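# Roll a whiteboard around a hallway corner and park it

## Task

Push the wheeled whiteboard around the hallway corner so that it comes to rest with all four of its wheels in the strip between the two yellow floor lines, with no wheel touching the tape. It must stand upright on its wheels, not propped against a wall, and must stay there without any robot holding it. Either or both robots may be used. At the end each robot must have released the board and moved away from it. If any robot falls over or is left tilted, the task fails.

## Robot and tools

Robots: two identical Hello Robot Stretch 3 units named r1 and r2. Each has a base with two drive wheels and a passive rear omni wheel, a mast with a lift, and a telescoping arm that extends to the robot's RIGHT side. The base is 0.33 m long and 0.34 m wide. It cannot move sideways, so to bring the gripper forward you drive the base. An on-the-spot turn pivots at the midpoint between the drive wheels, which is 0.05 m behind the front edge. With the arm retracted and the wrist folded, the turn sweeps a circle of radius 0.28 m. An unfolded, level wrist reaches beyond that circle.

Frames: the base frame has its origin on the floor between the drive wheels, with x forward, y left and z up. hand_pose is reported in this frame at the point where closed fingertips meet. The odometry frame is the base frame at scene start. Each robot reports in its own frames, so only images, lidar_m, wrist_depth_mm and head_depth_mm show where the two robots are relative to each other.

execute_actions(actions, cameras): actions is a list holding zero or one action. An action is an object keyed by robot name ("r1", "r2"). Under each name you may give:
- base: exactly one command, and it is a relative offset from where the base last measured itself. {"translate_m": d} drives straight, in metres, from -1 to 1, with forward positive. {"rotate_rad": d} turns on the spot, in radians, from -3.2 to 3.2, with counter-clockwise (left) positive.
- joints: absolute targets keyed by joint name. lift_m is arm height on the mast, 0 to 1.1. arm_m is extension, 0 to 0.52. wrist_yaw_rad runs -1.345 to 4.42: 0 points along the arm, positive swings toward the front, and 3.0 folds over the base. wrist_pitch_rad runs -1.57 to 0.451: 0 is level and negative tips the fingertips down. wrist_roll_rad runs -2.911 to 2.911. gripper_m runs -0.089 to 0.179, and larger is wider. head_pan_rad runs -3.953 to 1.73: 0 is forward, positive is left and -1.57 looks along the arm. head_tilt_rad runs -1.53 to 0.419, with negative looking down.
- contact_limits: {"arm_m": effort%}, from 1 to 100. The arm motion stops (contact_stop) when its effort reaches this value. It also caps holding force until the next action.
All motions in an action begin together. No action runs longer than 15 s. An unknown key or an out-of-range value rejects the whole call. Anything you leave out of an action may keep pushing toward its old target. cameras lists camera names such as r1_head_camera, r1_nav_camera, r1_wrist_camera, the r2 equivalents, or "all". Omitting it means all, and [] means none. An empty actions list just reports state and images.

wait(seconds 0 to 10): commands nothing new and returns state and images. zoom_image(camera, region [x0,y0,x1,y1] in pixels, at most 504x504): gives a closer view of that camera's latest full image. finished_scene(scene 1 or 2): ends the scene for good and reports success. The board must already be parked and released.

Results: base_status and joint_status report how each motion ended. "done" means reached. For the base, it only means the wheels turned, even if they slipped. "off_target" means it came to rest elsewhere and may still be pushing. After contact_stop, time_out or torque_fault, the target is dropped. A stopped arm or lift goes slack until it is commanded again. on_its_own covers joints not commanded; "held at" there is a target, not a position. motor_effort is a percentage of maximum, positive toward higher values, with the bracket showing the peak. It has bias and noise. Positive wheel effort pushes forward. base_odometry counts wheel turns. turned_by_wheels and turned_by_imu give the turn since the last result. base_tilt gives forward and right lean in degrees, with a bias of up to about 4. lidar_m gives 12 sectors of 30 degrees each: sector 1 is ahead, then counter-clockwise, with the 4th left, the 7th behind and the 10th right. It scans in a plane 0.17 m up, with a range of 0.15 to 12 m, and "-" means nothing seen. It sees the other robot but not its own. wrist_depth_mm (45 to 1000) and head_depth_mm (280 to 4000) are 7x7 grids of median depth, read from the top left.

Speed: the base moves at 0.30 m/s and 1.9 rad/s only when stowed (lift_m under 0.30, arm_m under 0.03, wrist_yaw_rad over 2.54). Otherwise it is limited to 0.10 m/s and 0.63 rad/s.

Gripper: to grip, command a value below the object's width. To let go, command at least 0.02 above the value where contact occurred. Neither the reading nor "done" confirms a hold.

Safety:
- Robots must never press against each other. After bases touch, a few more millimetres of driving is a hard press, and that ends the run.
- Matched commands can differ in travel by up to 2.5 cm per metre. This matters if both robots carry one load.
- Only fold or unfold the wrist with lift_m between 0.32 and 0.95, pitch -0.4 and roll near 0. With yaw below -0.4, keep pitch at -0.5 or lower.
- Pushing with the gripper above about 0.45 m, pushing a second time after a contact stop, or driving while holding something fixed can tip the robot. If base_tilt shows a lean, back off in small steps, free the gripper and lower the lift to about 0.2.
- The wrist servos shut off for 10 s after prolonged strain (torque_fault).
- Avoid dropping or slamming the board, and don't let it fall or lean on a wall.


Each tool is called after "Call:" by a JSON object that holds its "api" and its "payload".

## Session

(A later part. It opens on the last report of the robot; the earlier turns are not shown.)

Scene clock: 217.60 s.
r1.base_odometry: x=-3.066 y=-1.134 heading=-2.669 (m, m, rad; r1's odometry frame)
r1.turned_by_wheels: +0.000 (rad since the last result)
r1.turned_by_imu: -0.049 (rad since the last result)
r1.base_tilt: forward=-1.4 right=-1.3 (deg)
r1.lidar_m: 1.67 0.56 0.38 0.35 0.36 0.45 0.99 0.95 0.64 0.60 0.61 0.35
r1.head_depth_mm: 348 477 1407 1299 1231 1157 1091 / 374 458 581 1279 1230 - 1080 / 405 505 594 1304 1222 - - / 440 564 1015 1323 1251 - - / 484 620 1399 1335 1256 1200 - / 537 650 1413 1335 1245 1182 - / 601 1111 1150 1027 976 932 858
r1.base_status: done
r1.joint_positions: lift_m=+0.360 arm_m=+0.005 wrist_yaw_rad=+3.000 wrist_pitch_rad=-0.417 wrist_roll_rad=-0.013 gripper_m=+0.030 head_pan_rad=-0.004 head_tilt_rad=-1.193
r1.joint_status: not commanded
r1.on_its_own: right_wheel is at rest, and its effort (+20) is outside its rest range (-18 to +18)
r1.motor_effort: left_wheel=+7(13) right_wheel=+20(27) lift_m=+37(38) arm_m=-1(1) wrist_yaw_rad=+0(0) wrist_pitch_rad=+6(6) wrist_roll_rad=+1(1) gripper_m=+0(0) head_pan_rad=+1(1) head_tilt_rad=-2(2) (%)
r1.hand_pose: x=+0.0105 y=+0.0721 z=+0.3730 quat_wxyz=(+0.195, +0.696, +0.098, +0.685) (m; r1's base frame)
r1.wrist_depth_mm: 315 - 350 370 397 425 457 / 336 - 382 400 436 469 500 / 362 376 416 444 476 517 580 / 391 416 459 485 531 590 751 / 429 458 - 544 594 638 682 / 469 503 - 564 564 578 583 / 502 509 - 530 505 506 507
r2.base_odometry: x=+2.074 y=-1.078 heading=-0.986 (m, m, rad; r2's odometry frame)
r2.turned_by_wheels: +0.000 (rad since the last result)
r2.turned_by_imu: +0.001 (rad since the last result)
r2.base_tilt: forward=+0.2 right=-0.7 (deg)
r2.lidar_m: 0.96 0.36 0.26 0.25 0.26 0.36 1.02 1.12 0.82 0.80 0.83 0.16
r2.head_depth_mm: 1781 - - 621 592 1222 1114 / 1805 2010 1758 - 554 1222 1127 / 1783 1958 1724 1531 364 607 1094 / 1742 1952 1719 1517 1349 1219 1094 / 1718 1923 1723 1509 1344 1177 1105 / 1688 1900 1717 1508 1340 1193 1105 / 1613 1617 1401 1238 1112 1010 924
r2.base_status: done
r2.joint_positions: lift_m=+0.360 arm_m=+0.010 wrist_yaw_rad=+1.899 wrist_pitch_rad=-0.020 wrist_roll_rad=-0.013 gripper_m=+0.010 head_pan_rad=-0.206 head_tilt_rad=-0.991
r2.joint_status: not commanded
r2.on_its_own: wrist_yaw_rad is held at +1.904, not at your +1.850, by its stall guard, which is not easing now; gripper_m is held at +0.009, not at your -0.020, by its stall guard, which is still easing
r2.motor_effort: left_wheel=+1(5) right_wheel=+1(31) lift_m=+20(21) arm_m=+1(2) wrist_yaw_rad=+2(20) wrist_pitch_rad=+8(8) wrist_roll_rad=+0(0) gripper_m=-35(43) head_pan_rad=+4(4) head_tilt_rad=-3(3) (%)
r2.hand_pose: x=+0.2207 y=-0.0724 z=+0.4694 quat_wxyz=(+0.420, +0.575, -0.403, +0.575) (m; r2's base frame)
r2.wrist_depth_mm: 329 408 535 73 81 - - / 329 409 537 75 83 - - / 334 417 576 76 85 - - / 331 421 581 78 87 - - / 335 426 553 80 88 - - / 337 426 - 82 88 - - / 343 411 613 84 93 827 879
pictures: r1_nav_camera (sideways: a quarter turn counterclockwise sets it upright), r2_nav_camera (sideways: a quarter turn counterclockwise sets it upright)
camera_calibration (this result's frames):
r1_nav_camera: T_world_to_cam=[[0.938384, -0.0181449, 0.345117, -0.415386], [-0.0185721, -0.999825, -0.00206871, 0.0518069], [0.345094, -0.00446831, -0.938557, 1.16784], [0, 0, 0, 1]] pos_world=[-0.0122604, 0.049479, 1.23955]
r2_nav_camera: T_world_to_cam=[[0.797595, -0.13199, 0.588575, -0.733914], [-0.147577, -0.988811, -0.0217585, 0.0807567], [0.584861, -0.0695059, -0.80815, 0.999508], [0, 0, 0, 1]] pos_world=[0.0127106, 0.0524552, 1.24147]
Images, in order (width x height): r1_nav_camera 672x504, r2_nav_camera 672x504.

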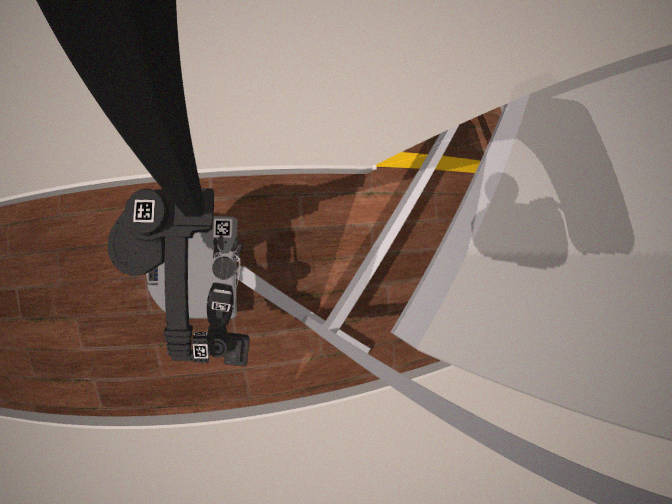

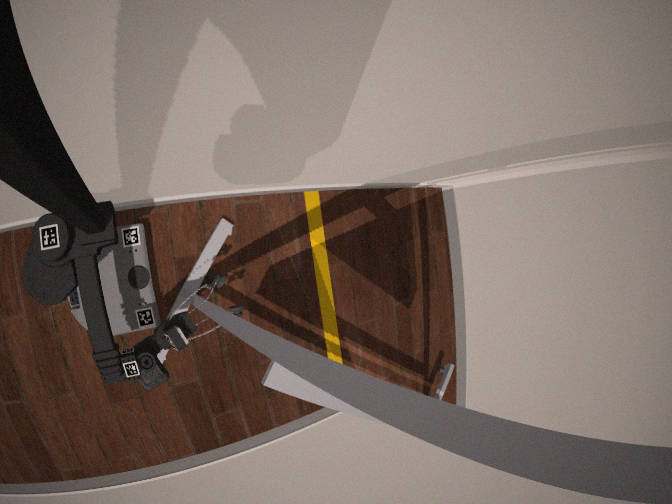

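Call:
{"api": "execute_actions", "payload": {"actions": [{"r1":{"base":{"translate_m":0.18}},"r2":{"base":{"translate_m":-0.08}}}], "cameras": ["r1_nav_camera","r2_nav_camera"]}}

Call:
{"api": "execute_actions", "payload": {"actions": [{"r1":{"base":{"translate_m":0.18}},"r2":{"base":{"translate_m":-0.08}}}], "cameras": ["r1_nav_camera","r2_nav_camera"]}}

Scene clock: 221.00 s.
r1.base_odometry: x=-3.226 y=-1.216 heading=-2.670 (m, m, rad; r1's odometry frame)
r1.turned_by_wheels: +0.000 (rad since the last result)
r1.turned_by_imu: -0.150 (rad since the last result)
r1.base_tilt: forward=-1.4 right=-1.4 (deg)
r1.lidar_m: 1.17 1.52 0.43 0.37 0.37 0.43 0.76 1.14 0.66 0.58 0.58 0.35
r1.head_depth_mm: 1105 1128 1241 1302 1239 1161 1087 / 361 1407 1402 1281 1236 - 1085 / 366 462 583 1304 1215 - - / 384 489 595 1317 1244 - - / 403 519 613 1319 1257 1204 - / 422 553 1014 1341 1259 1189 - / 445 592 1411 1354 1139 1000 891
r1.base_status: done
r1.joint_positions: lift_m=+0.360 arm_m=+0.005 wrist_yaw_rad=+3.000 wrist_pitch_rad=-0.417 wrist_roll_rad=-0.013 gripper_m=+0.030 head_pan_rad=-0.004 head_tilt_rad=-1.193
r1.joint_status: not commanded
r1.on_its_own: right_wheel is at rest, and its effort (+22) is outside its rest range (-18 to +18)
r1.motor_effort: left_wheel=+6(13) right_wheel=+22(28) lift_m=+38(38) arm_m=+0(2) wrist_yaw_rad=+0(0) wrist_pitch_rad=+6(6) wrist_roll_rad=+1(1) gripper_m=+0(0) head_pan_rad=+1(1) head_tilt_rad=-2(3) (%)
r1.hand_pose: x=+0.0105 y=+0.0721 z=+0.3730 quat_wxyz=(+0.195, +0.696, +0.098, +0.685) (m; r1's base frame)
r1.wrist_depth_mm: 313 - 373 404 455 522 - / 337 - 407 445 499 - 595 / 357 378 442 502 555 - - / 388 409 480 541 620 830 808 / 414 454 - 591 673 681 674 / 451 503 - 581 562 569 571 / 481 510 - 537 503 511 501
r2.base_odometry: x=+2.030 y=-1.011 heading=-0.987 (m, m, rad; r2's odometry frame)
r2.turned_by_wheels: +0.000 (rad since the last result)
r2.turned_by_imu: +0.001 (rad since the last result)
r2.base_tilt: forward=+0.2 right=-0.7 (deg)
r2.lidar_m: 0.96 0.36 0.26 0.25 0.26 0.36 1.03 1.12 0.82 0.79 0.83 0.16
r2.head_depth_mm: - - - 656 1333 1224 1112 / 1861 - - - 563 1219 1120 / 1864 2005 1725 1547 325 1168 1139 / 1819 1995 1711 1511 1349 1219 1097 / 1795 1961 1716 1507 1343 1214 1108 / 1765 1942 1713 1511 1344 1193 1106 / 1664 1599 1403 1241 1119 1013 924
r2.base_status: done
r2.joint_positions: lift_m=+0.360 arm_m=+0.010 wrist_yaw_rad=+1.961 wrist_pitch_rad=-0.020 wrist_roll_rad=-0.013 gripper_m=+0.027 head_pan_rad=-0.206 head_tilt_rad=-0.991
r2.joint_status: not commanded
r2.on_its_own: wrist_yaw_rad is held at +1.963, not at your +1.850, by its stall guard, which is not easing now; gripper_m is held at +0.026, not at your -0.020, by its stall guard, which is still easing
r2.motor_effort: left_wheel=+1(6) right_wheel=+6(30) lift_m=+21(21) arm_m=+2(1) wrist_yaw_rad=+1(25) wrist_pitch_rad=+8(8) wrist_roll_rad=+0(0) gripper_m=-25(33) head_pan_rad=+4(5) head_tilt_rad=-4(3) (%)
r2.hand_pose: x=+0.2152 y=-0.0577 z=+0.4694 quat_wxyz=(+0.403, +0.587, -0.385, +0.587) (m; r2's base frame)
r2.wrist_depth_mm: 312 386 488 76 84 - - / 314 387 495 77 86 - - / 315 393 523 79 88 - - / 319 397 534 81 90 - - / 321 397 512 83 91 - - / 320 401 - 85 91 - - / 324 394 570 87 95 830 871
pictures: r1_nav_camera (sideways: a quarter turn counterclockwise sets it upright), r2_nav_camera (sideways: a quarter turn counterclockwise sets it upright)
camera_calibration (this result's frames):
r1_nav_camera: T_world_to_cam=[[0.938384, -0.0181449, 0.345117, -0.415385], [-0.0185721, -0.999825, -0.00206871, 0.0518069], [0.345094, -0.0044683, -0.938558, 1.16784], [0, 0, 0, 1]] pos_world=[-0.0122604, 0.049479, 1.23955]
r2_nav_camera: T_world_to_cam=[[0.797595, -0.131991, 0.588575, -0.733914], [-0.147578, -0.988811, -0.0217585, 0.0807567], [0.584861, -0.069506, -0.80815, 0.999508], [0, 0, 0, 1]] pos_world=[0.0127107, 0.0524552, 1.24147]
Images, in order (width x height): r1_nav_camera 672x504, r2_nav_camera 672x504.

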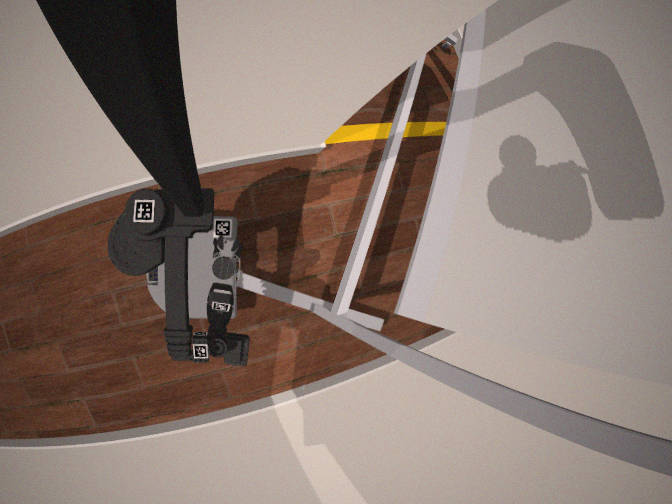

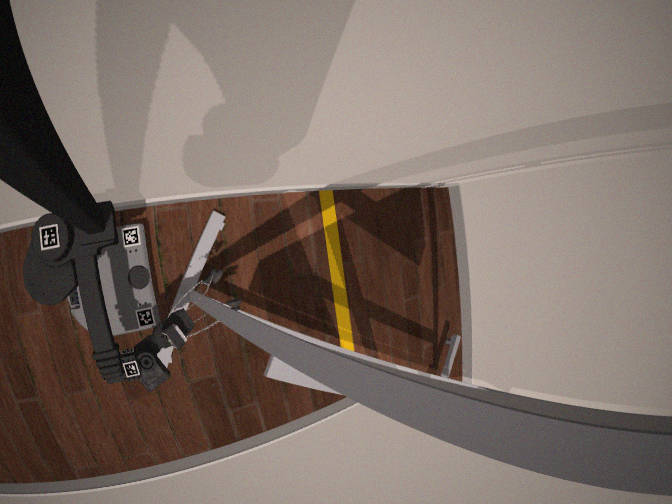

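Scene clock: 223.77 s.
r1.base_odometry: x=-3.386 y=-1.298 heading=-2.670 (m, m, rad; r1's odometry frame)
r1.turned_by_wheels: +0.000 (rad since the last result)
r1.turned_by_imu: -0.103 (rad since the last result)
r1.base_tilt: forward=-1.4 right=-1.4 (deg)
r1.lidar_m: 0.35 1.37 0.52 0.43 0.43 0.47 0.74 1.26 0.64 0.53 0.52 0.35
r1.head_depth_mm: 329 932 1108 1261 1234 1163 1087 / 1049 471 1200 1314 1239 - 1079 / 1136 1417 1408 1248 1221 - - / 350 446 579 1310 1246 - - / 357 455 586 1322 1249 1195 - / 363 466 591 1321 1264 1191 - / 370 478 601 1332 1268 1127 1005
r1.base_status: done
r1.joint_positions: lift_m=+0.360 arm_m=+0.005 wrist_yaw_rad=+3.000 wrist_pitch_rad=-0.417 wrist_roll_rad=-0.013 gripper_m=+0.030 head_pan_rad=-0.004 head_tilt_rad=-1.193
r1.joint_status: not commanded
r1.on_its_own: right_wheel is at rest, and its effort (+23) is outside its rest range (-18 to +18)
r1.motor_effort: left_wheel=+5(12) right_wheel=+23(26) lift_m=+38(37) arm_m=-2(1) wrist_yaw_rad=+0(0) wrist_pitch_rad=+6(6) wrist_roll_rad=+1(1) gripper_m=+0(0) head_pan_rad=+1(1) head_tilt_rad=-3(3) (%)
r1.hand_pose: x=+0.0105 y=+0.0721 z=+0.3730 quat_wxyz=(+0.195, +0.696, +0.098, +0.685) (m; r1's base frame)
r1.wrist_depth_mm: 343 - 426 478 - - - / 363 - 461 519 - - 446 / 390 416 510 571 - - 934 / 415 456 551 623 811 812 818 / 449 492 - 666 682 664 681 / 479 534 - 574 573 580 585 / 501 527 - 538 507 508 506
r2.base_odometry: x=+1.986 y=-0.945 heading=-0.987 (m, m, rad; r2's odometry frame)
r2.turned_by_wheels: +0.000 (rad since the last result)
r2.turned_by_imu: +0.001 (rad since the last result)
r2.base_tilt: forward=+0.1 right=-0.7 (deg)
r2.lidar_m: 0.19 0.36 0.26 0.25 0.27 0.37 1.03 1.12 0.82 0.79 0.83 0.18
r2.head_depth_mm: 971 877 1669 1519 1357 1217 1116 / - - 706 643 1296 1222 1083 / - - - - 570 1225 1068 / 1902 1999 1725 1514 1312 1078 1106 / 1869 1996 1717 1508 1351 1213 1107 / 1824 1987 1716 1513 1347 1181 1108 / 1740 1613 1400 1243 1115 1016 928
r2.base_status: done
r2.joint_positions: lift_m=+0.360 arm_m=+0.010 wrist_yaw_rad=+1.931 wrist_pitch_rad=-0.017 wrist_roll_rad=-0.013 gripper_m=+0.026 head_pan_rad=-0.206 head_tilt_rad=-0.991
r2.joint_status: not commanded
r2.on_its_own: wrist_yaw_rad is held at +1.901, not at your +1.850, by its stall guard, which is still easing; gripper_m is held at +0.026, not at your -0.020, by its stall guard, which is not easing now
r2.motor_effort: left_wheel=+3(11) right_wheel=+6(29) lift_m=+20(21) arm_m=-2(3) wrist_yaw_rad=-17(29) wrist_pitch_rad=+7(8) wrist_roll_rad=+0(0) gripper_m=-10(27) head_pan_rad=+4(4) head_tilt_rad=-2(3) (%)
r2.hand_pose: x=+0.2180 y=-0.0650 z=+0.4701 quat_wxyz=(+0.410, +0.581, -0.394, +0.582) (m; r2's base frame)
r2.wrist_depth_mm: 320 396 535 111 - - - / 318 399 540 113 - - - / 321 402 557 116 - - - / 325 406 549 118 - - - / 325 406 560 121 - - - / 330 413 508 122 - - 433 / 331 417 608 127 842 568 356
pictures: r1_nav_camera (sideways: a quarter turn counterclockwise sets it upright), r2_nav_camera (sideways: a quarter turn counterclockwise sets it upright)
camera_calibration (this result's frames):
r1_nav_camera: T_world_to_cam=[[0.938384, -0.0181449, 0.345117, -0.415385], [-0.0185721, -0.999825, -0.00206871, 0.0518069], [0.345094, -0.00446831, -0.938558, 1.16784], [0, 0, 0, 1]] pos_world=[-0.0122604, 0.049479, 1.23955]
r2_nav_camera: T_world_to_cam=[[0.797602, -0.131992, 0.588566, -0.733902], [-0.147578, -0.988811, -0.0217592, 0.0807576], [0.584852, -0.069504, -0.808157, 0.999517], [0, 0, 0, 1]] pos_world=[0.01271, 0.0524553, 1.24147]
Images, in order (width x height): r1_nav_camera 672x504, r2_nav_camera 672x504.

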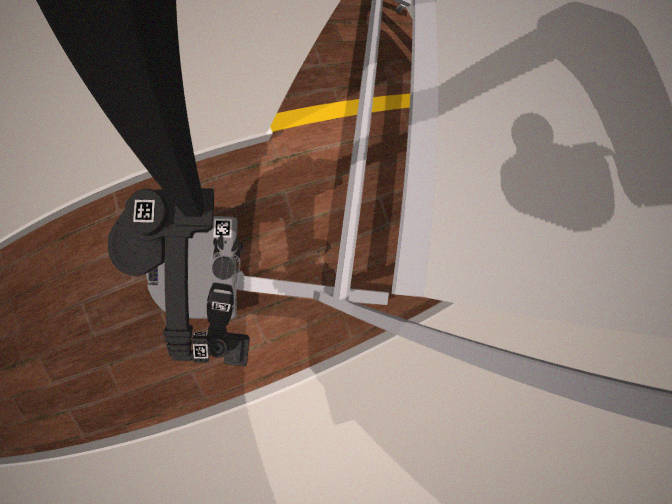

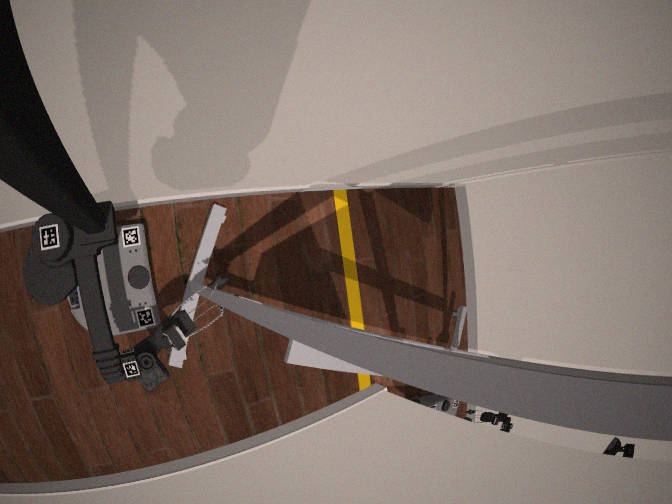

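Regrip; re-aim r1 left.

Call:
{"api": "execute_actions", "payload": {"actions": [{"r1":{"base":{"translate_m":-0.05}},"r2":{"base":{"translate_m":0.06},"joints":{"gripper_m":0.08}}}], "cameras": []}}

Call:
{"api": "execute_actions", "payload": {"actions": [{"r1":{"base":{"rotate_rad":0.22}},"r2":{"joints":{"gripper_m":-0.02}}}], "cameras": []}}

Call:
{"api": "execute_actions", "payload": {"actions": [{"r1":{"base":{"translate_m":0.25}},"r2":{"base":{"translate_m":-0.08}}}], "cameras": ["r1_nav_camera","r2_nav_camera"]}}

Scene clock: 225.60 s.
r1.base_odometry: x=-3.342 y=-1.275 heading=-2.670 (m, m, rad; r1's odometry frame)
r1.turned_by_wheels: +0.000 (rad since the last result)
r1.turned_by_imu: +0.000 (rad since the last result)
r1.base_tilt: forward=-1.4 right=-1.3 (deg)
r1.lidar_m: 0.39 1.41 0.50 0.41 0.41 0.45 0.71 1.30 0.67 0.54 0.54 0.40
r1.head_depth_mm: 829 1003 1148 1281 1231 1160 1091 / 1065 526 1333 1318 1242 - 1081 / 1238 1482 1410 1199 1221 - - / 407 518 608 1315 1247 - - / 413 528 612 1313 1252 1203 - / 422 541 1395 1323 1258 1196 - / 430 555 1394 1335 1259 1101 969
r1.base_status: done
r1.joint_positions: lift_m=+0.360 arm_m=+0.005 wrist_yaw_rad=+3.000 wrist_pitch_rad=-0.417 wrist_roll_rad=-0.013 gripper_m=+0.030 head_pan_rad=-0.004 head_tilt_rad=-1.193
r1.joint_status: not commanded
r1.motor_effort: left_wheel=+1(5) right_wheel=-2(15) lift_m=+37(37) arm_m=-1(1) wrist_yaw_rad=+0(0) wrist_pitch_rad=+6(6) wrist_roll_rad=+1(1) gripper_m=+0(0) head_pan_rad=+1(1) head_tilt_rad=-3(3) (%)
r1.hand_pose: x=+0.0105 y=+0.0721 z=+0.3730 quat_wxyz=(+0.195, +0.696, +0.098, +0.685) (m; r1's base frame)
r1.wrist_depth_mm: 330 - 410 461 - 850 - / 354 - 444 509 - - 485 / 374 404 480 549 - - - / 403 434 528 615 801 794 805 / 430 486 - 641 684 667 679 / 461 516 - 583 562 573 566 / 483 511 - 530 508 502 508
r2.base_odometry: x=+2.019 y=-0.995 heading=-0.986 (m, m, rad; r2's odometry frame)
r2.turned_by_wheels: +0.000 (rad since the last result)
r2.turned_by_imu: +0.000 (rad since the last result)
r2.base_tilt: forward=+0.1 right=-0.7 (deg)
r2.lidar_m: 0.96 0.36 0.26 0.25 0.26 0.36 1.03 1.12 0.82 0.80 0.83 1.14
r2.head_depth_mm: - - - 1473 1359 1225 1118 / 1885 2006 - - 553 1209 1120 / 1870 1955 1736 1548 - 392 1140 / 1846 2003 1726 1505 1345 1207 1083 / 1805 1983 1713 1510 1349 1215 1094 / 1779 1952 1712 1511 1347 1212 1107 / 1686 1604 1401 1237 1112 1011 927
r2.base_status: done
r2.joint_positions: lift_m=+0.360 arm_m=+0.010 wrist_yaw_rad=+2.018 wrist_pitch_rad=-0.022 wrist_roll_rad=-0.013 gripper_m=+0.080 head_pan_rad=-0.206 head_tilt_rad=-0.991
r2.joint_status: all done
r2.on_its_own: wrist_yaw_rad is held at +1.949, not at your +1.850, by its stall guard, which is still easing
r2.motor_effort: left_wheel=+8(9) right_wheel=+8(16) lift_m=+21(21) arm_m=+3(3) wrist_yaw_rad=-42(41) wrist_pitch_rad=+9(9) wrist_roll_rad=+0(0) gripper_m=-15(98) head_pan_rad=+4(5) head_tilt_rad=-4(3) (%)
r2.hand_pose: x=+0.2091 y=-0.0441 z=+0.4689 quat_wxyz=(+0.386, +0.599, -0.367, +0.598) (m; r2's base frame)
r2.wrist_depth_mm: 300 362 68 58 - - - / 300 365 70 59 - - - / 303 368 73 60 - - - / 303 374 76 62 - - - / 308 377 73 63 - - - / 311 366 71 64 - - - / 312 376 79 66 821 848 867
pictures: none
No camera images: the call's "cameras" was empty. Leave "cameras" out to get every camera's image.

Scene clock: 227.37 s.
r1.base_odometry: x=-3.342 y=-1.275 heading=-2.450 (m, m, rad; r1's odometry frame)
r1.turned_by_wheels: +0.220 (rad since the last result)
r1.turned_by_imu: +0.222 (rad since the last result)
r1.base_tilt: forward=-1.4 right=-1.4 (deg)
r1.lidar_m: 1.40 1.43 0.44 0.41 0.41 0.51 1.06 0.90 0.59 0.54 0.55 0.39
r1.head_depth_mm: 1157 1347 1297 1310 1233 1161 1088 / 397 500 1385 1238 1237 - 1084 / 415 522 606 1303 1223 - - / 435 553 1385 1314 1246 - - / 456 589 1403 1335 1250 1204 - / 481 621 1440 1347 1263 1194 - / 508 637 1430 1351 1146 1077 986
r1.base_status: done
r1.joint_positions: lift_m=+0.360 arm_m=+0.005 wrist_yaw_rad=+3.000 wrist_pitch_rad=-0.417 wrist_roll_rad=-0.013 gripper_m=+0.030 head_pan_rad=-0.004 head_tilt_rad=-1.193
r1.joint_status: not commanded
r1.motor_effort: left_wheel=-1(5) right_wheel=+1(6) lift_m=+37(37) arm_m=-1(1) wrist_yaw_rad=+1(1) wrist_pitch_rad=+6(6) wrist_roll_rad=+1(1) gripper_m=+0(0) head_pan_rad=+1(2) head_tilt_rad=-2(2) (%)
r1.hand_pose: x=+0.0105 y=+0.0721 z=+0.3730 quat_wxyz=(+0.195, +0.696, +0.098, +0.685) (m; r1's base frame)
r1.wrist_depth_mm: 350 - 402 424 460 - 796 / 380 - 431 470 506 - - / 408 425 480 503 554 - - / 437 463 520 563 622 825 812 / 488 521 - 617 653 683 671 / 509 552 - 574 561 574 574 / 513 525 - 540 509 504 499
r2.base_odometry: x=+2.019 y=-0.995 heading=-0.987 (m, m, rad; r2's odometry frame)
r2.turned_by_wheels: +0.000 (rad since the last result)
r2.turned_by_imu: +0.000 (rad since the last result)
r2.base_tilt: forward=+0.2 right=-0.7 (deg)
r2.lidar_m: 0.96 0.36 0.26 0.25 0.26 0.36 1.03 1.12 0.83 0.80 0.82 1.14
r2.head_depth_mm: - - - 1473 1351 1219 1116 / 1873 1994 - - 554 1207 1122 / 1880 1955 1726 1539 1372 390 1140 / 1848 1994 1730 1512 1346 1208 1083 / 1807 1977 1718 1505 1340 1214 1092 / 1772 1952 1710 1504 1342 1215 1107 / 1684 1609 1399 1238 1118 1013 925
r2.base_status: not commanded
r2.joint_positions: lift_m=+0.360 arm_m=+0.010 wrist_yaw_rad=+2.071 wrist_pitch_rad=-0.023 wrist_roll_rad=-0.013 gripper_m=-0.017 head_pan_rad=-0.206 head_tilt_rad=-0.991
r2.joint_status: all done
r2.on_its_own: wrist_yaw_rad is held at +2.080, not at your +1.850, by its stall guard, which is not easing now
r2.motor_effort: left_wheel=+0(8) right_wheel=-1(7) lift_m=+20(21) arm_m=+3(3) wrist_yaw_rad=+5(43) wrist_pitch_rad=+9(9) wrist_roll_rad=+0(0) gripper_m=-54(100) head_pan_rad=+4(4) head_tilt_rad=-5(3) (%)
r2.hand_pose: x=+0.2029 y=-0.0320 z=+0.4688 quat_wxyz=(+0.370, +0.608, -0.351, +0.608) (m; r2's base frame)
r2.wrist_depth_mm: 289 346 414 56 63 - - / 291 354 423 57 64 - - / 294 356 421 58 66 - - / 297 358 428 59 67 - - / 299 362 435 61 69 - - / 301 369 80 62 69 - - / 303 357 465 64 72 842 882
pictures: none
No camera images: the call's "cameras" was empty. Leave "cameras" out to get every camera's image.

Scene clock: 230.87 s.
r1.base_odometry: x=-3.534 y=-1.434 heading=-2.450 (m, m, rad; r1's odometry frame)
r1.turned_by_wheels: +0.000 (rad since the last result)
r1.turned_by_imu: -0.188 (rad since the last result)
r1.base_tilt: forward=-1.5 right=-1.4 (deg)
r1.lidar_m: 0.34 1.20 1.34 0.45 0.45 0.50 0.82 1.12 0.60 0.50 0.50 0.35
r1.head_depth_mm: 349 948 1095 1241 1231 1163 1090 / 1050 451 1248 1314 1237 - 1080 / 1302 1483 1410 1199 1214 - - / 340 431 572 1315 1244 - - / 343 436 575 1322 1249 1194 - / 345 439 580 1328 1263 1193 - / 347 443 583 1324 1265 1177 1056
r1.base_status: done
r1.joint_positions: lift_m=+0.360 arm_m=+0.005 wrist_yaw_rad=+3.000 wrist_pitch_rad=-0.417 wrist_roll_rad=-0.013 gripper_m=+0.030 head_pan_rad=-0.004 head_tilt_rad=-1.193
r1.joint_status: not commanded
r1.on_its_own: right_wheel is at rest, and its effort (+23) is outside its rest range (-18 to +18)
r1.motor_effort: left_wheel=+5(13) right_wheel=+23(29) lift_m=+37(37) arm_m=-1(1) wrist_yaw_rad=+0(0) wrist_pitch_rad=+6(6) wrist_roll_rad=+1(1) gripper_m=+0(0) head_pan_rad=+1(1) head_tilt_rad=-3(2) (%)
r1.hand_pose: x=+0.0105 y=+0.0721 z=+0.3729 quat_wxyz=(+0.195, +0.696, +0.098, +0.685) (m; r1's base frame)
r1.wrist_depth_mm: 363 - 441 - - - - / 389 - 483 - - 558 928 / 409 441 525 - - - 377 / 438 471 569 803 825 847 806 / 468 533 - 682 710 692 676 / 505 557 - 571 564 578 582 / 508 529 - 533 500 510 506
r2.base_odometry: x=+1.974 y=-0.928 heading=-0.986 (m, m, rad; r2's odometry frame)
r2.turned_by_wheels: +0.000 (rad since the last result)
r2.turned_by_imu: +0.001 (rad since the last result)
r2.base_tilt: forward=+0.2 right=-0.7 (deg)
r2.lidar_m: 0.96 0.36 0.26 0.25 0.27 0.37 1.03 1.12 0.82 0.79 0.82 1.14
r2.head_depth_mm: - - - 1470 1352 1225 1118 / 1670 528 - - 1315 1212 1084 / 1959 1957 1687 1477 1020 396 1106 / 1927 1960 1733 1515 1352 1201 1083 / 1892 1986 1710 1503 1344 1212 1081 / 1848 1979 1707 1499 1341 1219 1091 / 1748 1603 1401 1241 1120 1013 930
r2.base_status: done
r2.joint_positions: lift_m=+0.360 arm_m=+0.010 wrist_yaw_rad=+2.059 wrist_pitch_rad=-0.022 wrist_roll_rad=-0.013 gripper_m=+0.004 head_pan_rad=-0.206 head_tilt_rad=-0.991
r2.joint_status: not commanded
r2.on_its_own: wrist_yaw_rad is held at +2.037, not at your +1.850, by its stall guard, which is still easing; gripper_m is held at +0.002, not at your -0.020, by its stall guard, which is still easing
r2.motor_effort: left_wheel=+3(12) right_wheel=-4(37) lift_m=+20(21) arm_m=-3(7) wrist_yaw_rad=-13(32) wrist_pitch_rad=+9(9) wrist_roll_rad=+0(0) gripper_m=-41(56) head_pan_rad=+4(4) head_tilt_rad=-4(3) (%)
r2.hand_pose: x=+0.2044 y=-0.0353 z=+0.4689 quat_wxyz=(+0.374, +0.606, -0.355, +0.606) (m; r2's base frame)
r2.wrist_depth_mm: 293 352 416 58 66 - - / 294 357 425 59 68 - - / 296 356 428 60 69 - - / 298 362 450 62 71 - - / 302 364 438 63 72 - - / 303 368 255 65 72 - - / 307 361 471 66 76 830 333
pictures: r1_nav_camera (sideways: a quarter turn counterclockwise sets it upright), r2_nav_camera (sideways: a quarter turn counterclockwise sets it upright)
camera_calibration (this result's frames):
r1_nav_camera: T_world_to_cam=[[0.938371, -0.0181435, 0.345154, -0.415434], [-0.0185706, -0.999825, -0.00206929, 0.0518077], [0.345131, -0.00446796, -0.938544, 1.16782], [0, 0, 0, 1]] pos_world=[-0.012258, 0.049479, 1.23955]
r2_nav_camera: T_world_to_cam=[[0.797661, -0.131976, 0.588489, -0.733802], [-0.147545, -0.988816, -0.0217647, 0.0807645], [0.58478, -0.069468, -0.808212, 0.999589], [0, 0, 0, 1]] pos_world=[0.0127025, 0.0524567, 1.24147]
Images, in order (width x height): r1_nav_camera 672x504, r2_nav_camera 672x504.

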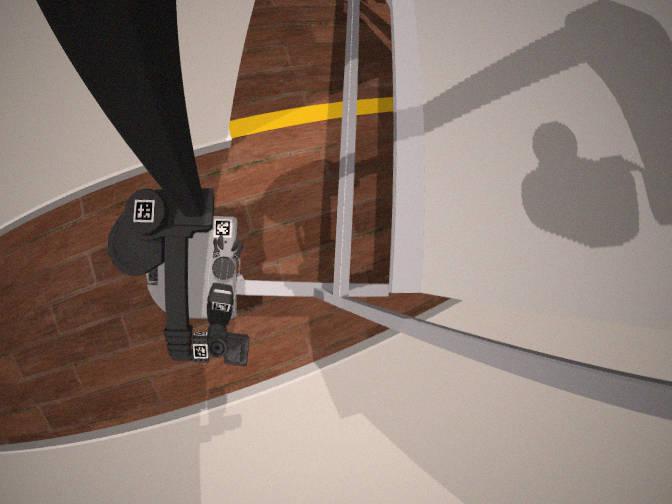

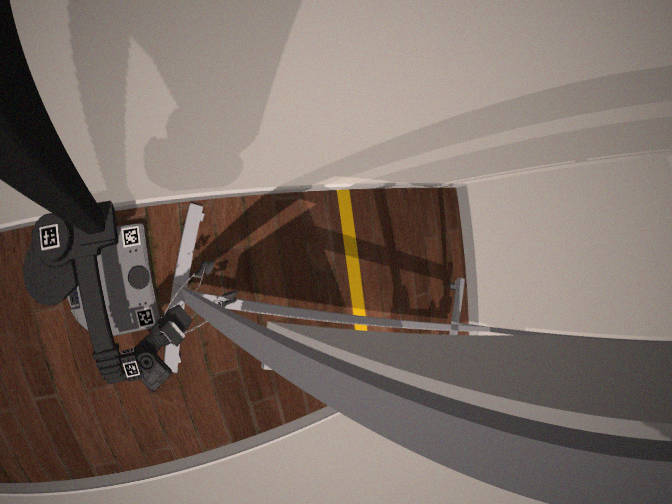

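Call:
{"api": "execute_actions", "payload": {"actions": [{"r1":{"base":{"rotate_rad":0.3}},"r2":{"base":{"translate_m":-0.2},"joints":{"arm_m":0.07},"contact_limits":{"arm_m":60}}}], "cameras": []}}

Call:
{"api": "execute_actions", "payload": {"actions": [{"r1":{"base":{"translate_m":0.2}},"r2":{"base":{"translate_m":-0.06}}}], "cameras": ["r1_nav_camera","r2_nav_camera"]}}

Scene clock: 234.30 s.
r1.base_odometry: x=-3.534 y=-1.434 heading=-2.150 (m, m, rad; r1's odometry frame)
r1.turned_by_wheels: +0.300 (rad since the last result)
r1.turned_by_imu: +0.262 (rad since the last result)
r1.base_tilt: forward=-1.5 right=-1.3 (deg)
r1.lidar_m: 0.35 1.23 1.61 0.45 0.45 0.60 1.41 0.77 0.53 0.50 0.52 0.67
r1.head_depth_mm: 1287 1426 1380 1308 1224 1164 1094 / 1317 1505 1414 1318 1234 - 1079 / 357 481 725 1296 1239 - - / 1303 1507 1403 1303 1227 - - / 377 483 598 1310 1253 1203 - / 388 501 610 1321 1263 1192 - / 401 523 619 1332 1268 1140 1073
r1.base_status: done
r1.joint_positions: lift_m=+0.360 arm_m=+0.005 wrist_yaw_rad=+3.000 wrist_pitch_rad=-0.417 wrist_roll_rad=-0.013 gripper_m=+0.030 head_pan_rad=-0.004 head_tilt_rad=-1.193
r1.joint_status: not commanded
r1.motor_effort: left_wheel=+0(4) right_wheel=+2(25) lift_m=+38(37) arm_m=-2(2) wrist_yaw_rad=+0(0) wrist_pitch_rad=+6(6) wrist_roll_rad=+1(1) gripper_m=+1(0) head_pan_rad=+1(1) head_tilt_rad=-2(3) (%)
r1.hand_pose: x=+0.0105 y=+0.0721 z=+0.3729 quat_wxyz=(+0.195, +0.696, +0.098, +0.685) (m; r1's base frame)
r1.wrist_depth_mm: 395 - 434 459 - 872 - / 423 - 470 495 - - 486 / 455 478 503 539 - - - / 503 525 572 599 834 819 812 / 548 577 - 647 690 683 673 / 569 582 - 569 568 576 578 / 514 519 - 539 511 511 501
r2.base_odometry: x=+1.864 y=-0.761 heading=-0.986 (m, m, rad; r2's odometry frame)
r2.turned_by_wheels: +0.000 (rad since the last result)
r2.turned_by_imu: +0.003 (rad since the last result)
r2.base_tilt: forward=+0.2 right=-0.8 (deg)
r2.lidar_m: 0.96 0.36 0.27 0.26 0.27 0.37 1.06 1.11 0.82 0.79 0.19 0.19
r2.head_depth_mm: 410 375 346 362 322 1205 1105 / 820 691 598 526 513 511 1070 / 2135 1934 1687 1465 1333 1171 1094 / 2126 1950 1721 1511 1354 1223 1097 / 2075 1991 1715 1513 1346 1215 1095 / 2043 1988 1715 1506 1350 1215 1105 / 1863 1591 1394 1244 1123 1019 935
r2.base_status: done
r2.joint_positions: lift_m=+0.360 arm_m=+0.070 wrist_yaw_rad=+1.959 wrist_pitch_rad=-0.020 wrist_roll_rad=-0.013 gripper_m=+0.022 head_pan_rad=-0.206 head_tilt_rad=-0.991
r2.joint_status: all done
r2.on_its_own: wrist_yaw_rad is held at +1.968, not at your +1.850, by its stall guard, which is not easing now; gripper_m is held at +0.021, not at your -0.020, by its stall guard, which is still easing; right_wheel is at rest, and its effort (-22) is outside its rest range (-18 to +18)
r2.motor_effort: left_wheel=+1(4) right_wheel=-22(36) lift_m=+20(20) arm_m=-2(11) wrist_yaw_rad=+5(38) wrist_pitch_rad=+8(9) wrist_roll_rad=+0(0) gripper_m=-29(42) head_pan_rad=+4(5) head_tilt_rad=-3(4) (%)
r2.contact_limits: arm_m 56 (drawing in: default 25, maximum 41; extending or still: default 34, maximum 56)
r2.hand_pose: x=+0.2153 y=-0.1182 z=+0.4695 quat_wxyz=(+0.403, +0.587, -0.385, +0.587) (m; r2's base frame)
r2.wrist_depth_mm: 365 450 575 69 75 - - / 369 454 575 70 76 - - / 369 457 583 72 79 - - / 373 459 594 73 81 - - / 372 462 601 75 82 - - / 377 467 - 77 80 - - / 378 462 658 79 83 803 886
pictures: none
No camera images: the call's "cameras" was empty. Leave "cameras" out to get every camera's image.

Scene clock: 237.40 s.
r1.base_odometry: x=-3.644 y=-1.602 heading=-2.150 (m, m, rad; r1's odometry frame)
r1.turned_by_wheels: +0.000 (rad since the last result)
r1.turned_by_imu: -0.003 (rad since the last result)
r1.base_tilt: forward=-1.4 right=-1.4 (deg)
r1.lidar_m: 0.34 1.03 1.34 0.46 0.47 0.61 1.43 0.75 0.52 0.49 0.50 0.65
r1.head_depth_mm: 1103 1327 1385 1305 1229 1159 1090 / 1101 1384 1399 1319 1237 - 1081 / 347 465 1386 1315 1240 - - / 1082 1366 1407 1307 1226 - - / 377 455 587 1312 1254 1197 - / 360 462 590 1330 1256 1192 - / 366 472 598 1323 1268 1186 1092
r1.base_status: done
r1.joint_positions: lift_m=+0.360 arm_m=+0.005 wrist_yaw_rad=+3.000 wrist_pitch_rad=-0.417 wrist_roll_rad=-0.013 gripper_m=+0.030 head_pan_rad=-0.004 head_tilt_rad=-1.193
r1.joint_status: not commanded
r1.motor_effort: left_wheel=+9(20) right_wheel=+18(24) lift_m=+38(37) arm_m=-2(1) wrist_yaw_rad=+0(0) wrist_pitch_rad=+6(6) wrist_roll_rad=+1(1) gripper_m=+0(0) head_pan_rad=+1(1) head_tilt_rad=-2(2) (%)
r1.hand_pose: x=+0.0105 y=+0.0721 z=+0.3729 quat_wxyz=(+0.195, +0.696, +0.098, +0.685) (m; r1's base frame)
r1.wrist_depth_mm: 403 - - - - - 966 / 434 - - - - - 446 / 468 487 873 - - - 422 / 511 543 749 842 835 811 818 / 549 576 - 702 695 682 682 / 569 583 - 576 558 583 581 / 518 528 - 536 505 508 507
r2.base_odometry: x=+1.831 y=-0.711 heading=-0.986 (m, m, rad; r2's odometry frame)
r2.turned_by_wheels: +0.000 (rad since the last result)
r2.turned_by_imu: +0.000 (rad since the last result)
r2.base_tilt: forward=+0.2 right=-0.7 (deg)
r2.lidar_m: 0.96 0.36 0.27 0.26 0.27 0.37 1.06 1.11 0.82 0.79 0.82 0.19
r2.head_depth_mm: - - - 1474 1356 1221 1115 / 327 320 321 310 375 1220 1074 / 607 582 560 540 528 735 1110 / 2132 1929 1692 1486 1349 1219 1104 / 2134 1951 1718 1504 1344 1211 1093 / 2096 1978 1712 1509 1343 1209 1093 / 1854 1603 1400 1246 1125 1024 937
r2.base_status: done
r2.joint_positions: lift_m=+0.360 arm_m=+0.070 wrist_yaw_rad=+2.039 wrist_pitch_rad=-0.017 wrist_roll_rad=-0.013 gripper_m=+0.025 head_pan_rad=-0.206 head_tilt_rad=-0.991
r2.joint_status: not commanded
r2.on_its_own: wrist_yaw_rad is held at +2.035, not at your +1.850, by its stall guard, which is not easing now; gripper_m is held at +0.024, not at your -0.020, by its stall guard, which is not easing now
r2.motor_effort: left_wheel=+0(10) right_wheel=+8(34) lift_m=+20(20) arm_m=-1(1) wrist_yaw_rad=-3(29) wrist_pitch_rad=+7(8) wrist_roll_rad=-1(0) gripper_m=-9(31) head_pan_rad=+4(5) head_tilt_rad=-4(2) (%)
r2.hand_pose: x=+0.2069 y=-0.0995 z=+0.4703 quat_wxyz=(+0.378, +0.601, -0.362, +0.603) (m; r2's base frame)
r2.wrist_depth_mm: 344 417 548 111 - - 703 / 351 421 554 113 - - - / 352 430 553 115 - - - / 354 436 570 118 - - - / 359 436 568 120 - - - / 360 440 533 120 131 485 - / 363 441 611 124 783 389 880
pictures: r1_nav_camera (sideways: a quarter turn counterclockwise sets it upright), r2_nav_camera (sideways: a quarter turn counterclockwise sets it upright)
camera_calibration (this result's frames):
r1_nav_camera: T_world_to_cam=[[0.93837, -0.0181465, 0.345155, -0.415435], [-0.0185738, -0.999825, -0.00206931, 0.0518077], [0.345132, -0.00446907, -0.938543, 1.16782], [0, 0, 0, 1]] pos_world=[-0.0122578, 0.0494791, 1.23955]
r2_nav_camera: T_world_to_cam=[[0.797661, -0.131976, 0.588489, -0.733802], [-0.147546, -0.988816, -0.0217647, 0.0807645], [0.584779, -0.0694682, -0.808212, 0.99959], [0, 0, 0, 1]] pos_world=[0.0127025, 0.0524567, 1.24147]
Images, in order (width x height): r1_nav_camera 672x504, r2_nav_camera 672x504.

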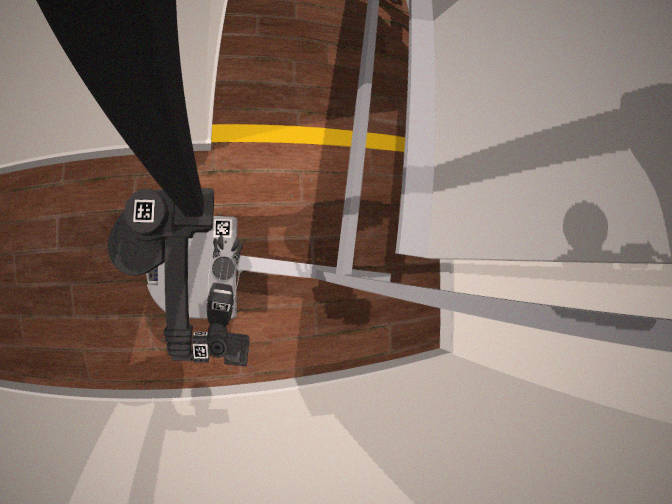

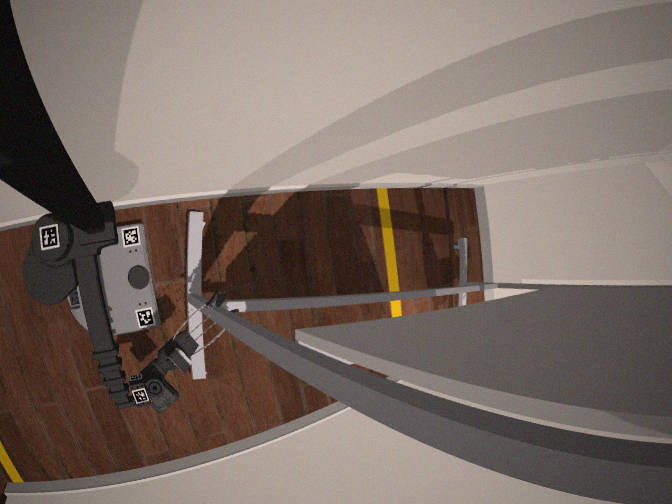

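Call:
{"api": "execute_actions", "payload": {"actions": [{"r2":{"base":{"translate_m":0.06},"joints":{"gripper_m":0.08}}}], "cameras": []}}

Call:
{"api": "execute_actions", "payload": {"actions": [{"r1":{"base":{"translate_m":0.13}},"r2":{"joints":{"gripper_m":-0.02}}}], "cameras": []}}

Call:
{"api": "execute_actions", "payload": {"actions": [{"r1":{"base":{"translate_m":-0.1}},"r2":{"base":{"translate_m":-0.5},"joints":{"arm_m":0.13},"contact_limits":{"arm_m":56}}}], "cameras": ["r1_nav_camera","r2_nav_camera"]}}

Scene clock: 239.17 s.
r1.base_odometry: x=-3.644 y=-1.602 heading=-2.150 (m, m, rad; r1's odometry frame)
r1.turned_by_wheels: +0.000 (rad since the last result)
r1.turned_by_imu: +0.000 (rad since the last result)
r1.base_tilt: forward=-1.5 right=-1.4 (deg)
r1.lidar_m: 0.34 1.03 1.34 0.46 0.47 0.61 1.44 0.75 0.52 0.49 0.50 0.65
r1.head_depth_mm: 1108 1321 1379 1304 1227 1164 1084 / 1094 1391 1419 1327 1237 - 1083 / 347 466 1391 1316 1242 - - / 1079 1362 1414 1309 1221 - - / 377 454 586 1310 1254 1202 - / 360 462 589 1334 1253 1188 - / 366 472 598 1332 1268 1190 1091
r1.base_status: not commanded
r1.joint_positions: lift_m=+0.360 arm_m=+0.005 wrist_yaw_rad=+3.000 wrist_pitch_rad=-0.417 wrist_roll_rad=-0.013 gripper_m=+0.030 head_pan_rad=-0.004 head_tilt_rad=-1.193
r1.joint_status: not commanded
r1.motor_effort: left_wheel=+8(9) right_wheel=+17(17) lift_m=+38(38) arm_m=-1(2) wrist_yaw_rad=+0(0) wrist_pitch_rad=+6(6) wrist_roll_rad=+1(1) gripper_m=+1(0) head_pan_rad=+0(1) head_tilt_rad=-2(2) (%)
r1.hand_pose: x=+0.0105 y=+0.0721 z=+0.3729 quat_wxyz=(+0.195, +0.696, +0.098, +0.685) (m; r1's base frame)
r1.wrist_depth_mm: 397 - - - - - 953 / 438 - - - - - 438 / 472 487 839 - - - 421 / 513 536 756 836 814 799 808 / 547 584 - 687 690 681 675 / 578 584 - 572 563 580 574 / 514 523 - 545 503 506 501
r2.base_odometry: x=+1.864 y=-0.761 heading=-0.986 (m, m, rad; r2's odometry frame)
r2.turned_by_wheels: +0.000 (rad since the last result)
r2.turned_by_imu: -0.001 (rad since the last result)
r2.base_tilt: forward=+0.1 right=-0.7 (deg)
r2.lidar_m: 0.96 0.36 0.27 0.26 0.27 0.37 1.05 1.11 0.82 0.79 0.15 0.15
r2.head_depth_mm: - - - 1494 - 1208 1097 / 346 340 351 344 402 360 1055 / 715 685 658 643 952 873 1052 / 2111 1958 1724 1517 1351 1216 1083 / 2076 1954 1714 1506 1348 1216 1081 / 2048 1987 1707 1503 1345 1215 1092 / 1865 1598 1403 1249 1122 1019 935
r2.base_status: done
r2.joint_positions: lift_m=+0.360 arm_m=+0.070 wrist_yaw_rad=+2.122 wrist_pitch_rad=-0.024 wrist_roll_rad=-0.013 gripper_m=+0.080 head_pan_rad=-0.206 head_tilt_rad=-0.991
r2.joint_status: all done
r2.on_its_own: wrist_yaw_rad is held at +2.035, not at your +1.850, by its stall guard, which is still easing
r2.motor_effort: left_wheel=+7(8) right_wheel=+18(23) lift_m=+20(20) arm_m=+2(2) wrist_yaw_rad=-52(53) wrist_pitch_rad=+10(10) wrist_roll_rad=+0(0) gripper_m=-20(98) head_pan_rad=+4(5) head_tilt_rad=-3(3) (%)
r2.hand_pose: x=+0.1963 y=-0.0808 z=+0.4684 quat_wxyz=(+0.355, +0.617, -0.335, +0.617) (m; r2's base frame)
r2.wrist_depth_mm: 327 390 66 59 - - - / 330 394 68 61 - - - / 336 400 71 62 - - - / 336 404 73 63 - - - / 343 407 75 64 - - - / 344 400 73 66 - - 461 / 346 430 80 67 804 799 785
pictures: none
No camera images: the call's "cameras" was empty. Leave "cameras" out to get every camera's image.

Scene clock: 241.40 s.
r1.base_odometry: x=-3.715 y=-1.710 heading=-2.150 (m, m, rad; r1's odometry frame)
r1.turned_by_wheels: +0.000 (rad since the last result)
r1.turned_by_imu: -0.126 (rad since the last result)
r1.base_tilt: forward=-1.3 right=-1.3 (deg)
r1.lidar_m: 0.34 0.90 1.09 1.66 0.53 0.58 1.10 0.84 0.53 0.47 0.47 0.57
r1.head_depth_mm: 977 1083 1173 1259 1222 1156 1091 / 1020 1296 1399 1317 1237 - 1082 / 996 1270 1419 1319 1244 - - / 364 469 1391 1295 1221 - - / 923 1187 1387 1314 1258 1199 - / 864 447 578 1315 1257 1187 - / 340 427 579 1316 1261 1190 1144
r1.base_status: done
r1.joint_positions: lift_m=+0.360 arm_m=+0.005 wrist_yaw_rad=+3.000 wrist_pitch_rad=-0.417 wrist_roll_rad=-0.013 gripper_m=+0.030 head_pan_rad=-0.004 head_tilt_rad=-1.193
r1.joint_status: not commanded
r1.motor_effort: left_wheel=+8(17) right_wheel=+14(22) lift_m=+37(37) arm_m=-1(2) wrist_yaw_rad=+0(0) wrist_pitch_rad=+6(6) wrist_roll_rad=+1(1) gripper_m=+0(0) head_pan_rad=+0(2) head_tilt_rad=-2(2) (%)
r1.hand_pose: x=+0.0105 y=+0.0721 z=+0.3729 quat_wxyz=(+0.195, +0.696, +0.098, +0.685) (m; r1's base frame)
r1.wrist_depth_mm: 396 - - - 876 - 797 / 428 - - - - 492 769 / 455 488 - - - - 352 / 492 529 821 830 830 795 787 / 536 579 - 675 690 678 676 / 556 591 - 574 564 578 566 / 515 532 - 533 507 504 502
r2.base_odometry: x=+1.864 y=-0.761 heading=-0.986 (m, m, rad; r2's odometry frame)
r2.turned_by_wheels: +0.000 (rad since the last result)
r2.turned_by_imu: +0.000 (rad since the last result)
r2.base_tilt: forward=+0.1 right=-0.8 (deg)
r2.lidar_m: 0.96 0.36 0.27 0.26 0.27 0.37 1.05 1.11 0.82 0.79 0.15 0.15
r2.head_depth_mm: - - - 1527 - 1210 1110 / 310 306 313 322 448 349 1054 / 447 464 484 505 529 898 955 / 1980 1907 1690 1465 1335 1221 1083 / 2076 1940 1713 1509 1344 1222 1080 / 2040 1981 1718 1506 1343 1213 1094 / 1876 1603 1408 1248 1119 1019 937
r2.base_status: not commanded
r2.joint_positions: lift_m=+0.360 arm_m=+0.070 wrist_yaw_rad=+2.205 wrist_pitch_rad=-0.025 wrist_roll_rad=-0.013 gripper_m=-0.014 head_pan_rad=-0.206 head_tilt_rad=-0.991
r2.joint_status: gripper_m off_target (ended at -0.014, target -0.020)
r2.on_its_own: wrist_yaw_rad is held at +2.212, not at your +1.850, by its stall guard, which is not easing now; gripper_m is held at -0.015, not at your -0.020, by its stall guard, which is still easing
r2.motor_effort: left_wheel=-1(7) right_wheel=+5(18) lift_m=+20(21) arm_m=+5(5) wrist_yaw_rad=+4(61) wrist_pitch_rad=+10(10) wrist_roll_rad=+0(0) gripper_m=-24(100) head_pan_rad=+4(4) head_tilt_rad=-4(3) (%)
r2.hand_pose: x=+0.1845 y=-0.0631 z=+0.4683 quat_wxyz=(+0.329, +0.631, -0.309, +0.631) (m; r2's base frame)
r2.wrist_depth_mm: 317 374 430 59 67 - - / 321 379 435 60 69 - - / 321 381 440 61 70 - - / 327 384 448 63 72 - - / 330 390 453 64 73 - - / 336 398 81 66 73 - - / 335 389 490 68 78 845 332
pictures: none
No camera images: the call's "cameras" was empty. Leave "cameras" out to get every camera's image.

Scene clock: 247.70 s.
r1.base_odometry: x=-3.660 y=-1.627 heading=-2.150 (m, m, rad; r1's odometry frame)
r1.turned_by_wheels: +0.000 (rad since the last result)
r1.turned_by_imu: +0.001 (rad since the last result)
r1.base_tilt: forward=-1.4 right=-1.3 (deg)
r1.lidar_m: 0.99 1.00 0.55 0.87 0.46 0.56 1.06 0.88 0.55 0.49 0.49 0.59
r1.head_depth_mm: 1041 1121 1223 1277 1224 1161 1088 / 1136 1390 1405 1319 1237 - 1085 / 1110 1410 1430 1321 1243 - - / 1077 1364 1426 1332 1242 - - / 1062 1327 1435 1337 1257 1197 - / 1035 1288 1440 1341 1260 1192 - / 1014 1262 1447 1270 1198 1187 1073
r1.base_status: done
r1.joint_positions: lift_m=+0.360 arm_m=+0.005 wrist_yaw_rad=+3.000 wrist_pitch_rad=-0.417 wrist_roll_rad=-0.013 gripper_m=+0.030 head_pan_rad=-0.004 head_tilt_rad=-1.193
r1.joint_status: not commanded
r1.motor_effort: left_wheel=+1(6) right_wheel=-2(8) lift_m=+38(37) arm_m=-1(0) wrist_yaw_rad=+0(0) wrist_pitch_rad=+6(6) wrist_roll_rad=+1(1) gripper_m=+1(0) head_pan_rad=+1(1) head_tilt_rad=-3(2) (%)
r1.hand_pose: x=+0.0105 y=+0.0721 z=+0.3729 quat_wxyz=(+0.195, +0.696, +0.098, +0.685) (m; r1's base frame)
r1.wrist_depth_mm: 384 - - - 860 607 862 / 414 - - - - 585 887 / 440 472 - - - - 914 / 478 506 836 821 821 665 740 / 523 553 - 646 646 675 665 / 554 559 - 564 567 570 577 / 519 520 - 536 508 507 505
r2.base_odometry: x=+1.588 y=-0.344 heading=-0.986 (m, m, rad; r2's odometry frame)
r2.turned_by_wheels: +0.000 (rad since the last result)
r2.turned_by_imu: +0.005 (rad since the last result)
r2.base_tilt: forward=+0.1 right=-0.7 (deg)
r2.lidar_m: 0.97 0.37 0.27 0.26 0.28 0.38 1.10 1.75 0.81 0.78 0.25 0.25
r2.head_depth_mm: 377 390 403 467 449 1226 1112 / 499 522 549 577 1334 947 1098 / 741 793 1669 1462 1311 1204 1124 / 2253 1939 1689 1511 1352 1217 1110 / 2359 1941 1723 1513 1346 1217 1098 / 2372 1975 1711 1507 1342 1211 1106 / 1860 1602 1410 1264 1139 1043 957
r2.base_status: done
r2.joint_positions: lift_m=+0.360 arm_m=+0.130 wrist_yaw_rad=+1.934 wrist_pitch_rad=-0.017 wrist_roll_rad=-0.013 gripper_m=+0.014 head_pan_rad=-0.206 head_tilt_rad=-0.991
r2.joint_status: all done
r2.on_its_own: wrist_yaw_rad is held at +1.932, not at your +1.850, by its stall guard, which is not easing now; gripper_m is held at +0.013, not at your -0.020, by its stall guard, which is not easing now
r2.motor_effort: left_wheel=+0(6) right_wheel=-1(47) lift_m=+21(20) arm_m=-1(11) wrist_yaw_rad=-2(37) wrist_pitch_rad=+7(10) wrist_roll_rad=+0(0) gripper_m=-16(53) head_pan_rad=+4(4) head_tilt_rad=-2(4) (%)
r2.contact_limits: arm_m 56 (drawing in: default 25, maximum 41; extending or still: default 34, maximum 56)
r2.hand_pose: x=+0.2178 y=-0.1843 z=+0.4701 quat_wxyz=(+0.410, +0.582, -0.393, +0.583) (m; r2's base frame)
r2.wrist_depth_mm: 432 531 719 112 - 801 - / 434 537 729 114 - - - / 434 542 731 116 - - - / 434 550 743 119 - - - / 440 550 750 120 - - - / 440 554 684 121 123 - - / 444 558 797 127 287 882 880
pictures: r1_nav_camera (sideways: a quarter turn counterclockwise sets it upright), r2_nav_camera (sideways: a quarter turn counterclockwise sets it upright)
camera_calibration (this result's frames):
r1_nav_camera: T_world_to_cam=[[0.93837, -0.0181462, 0.345155, -0.415435], [-0.0185735, -0.999825, -0.0020693, 0.0518077], [0.345132, -0.00446897, -0.938544, 1.16782], [0, 0, 0, 1]] pos_world=[-0.0122578, 0.049479, 1.23955]
r2_nav_camera: T_world_to_cam=[[0.797718, -0.131988, 0.588409, -0.733699], [-0.147548, -0.988815, -0.0217703, 0.0807719], [0.584702, -0.0694518, -0.80827, 0.999665], [0, 0, 0, 1]] pos_world=[0.0126967, 0.0524579, 1.24147]
Images, in order (width x height): r1_nav_camera 672x504, r2_nav_camera 672x504.

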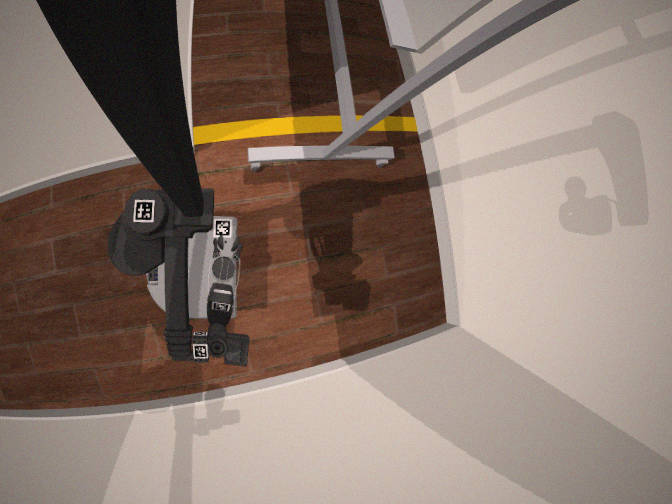

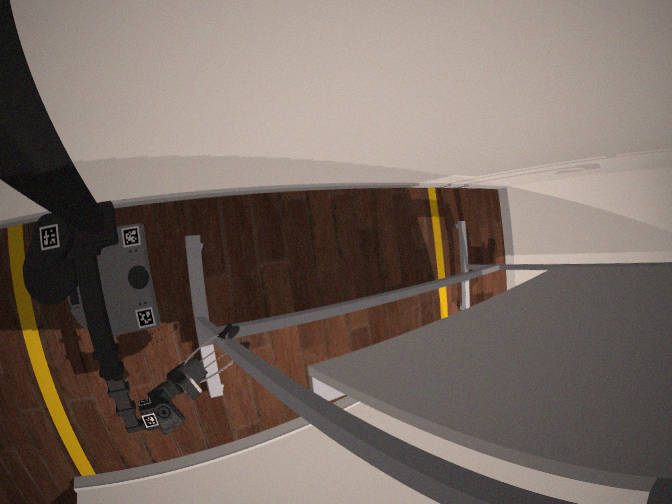

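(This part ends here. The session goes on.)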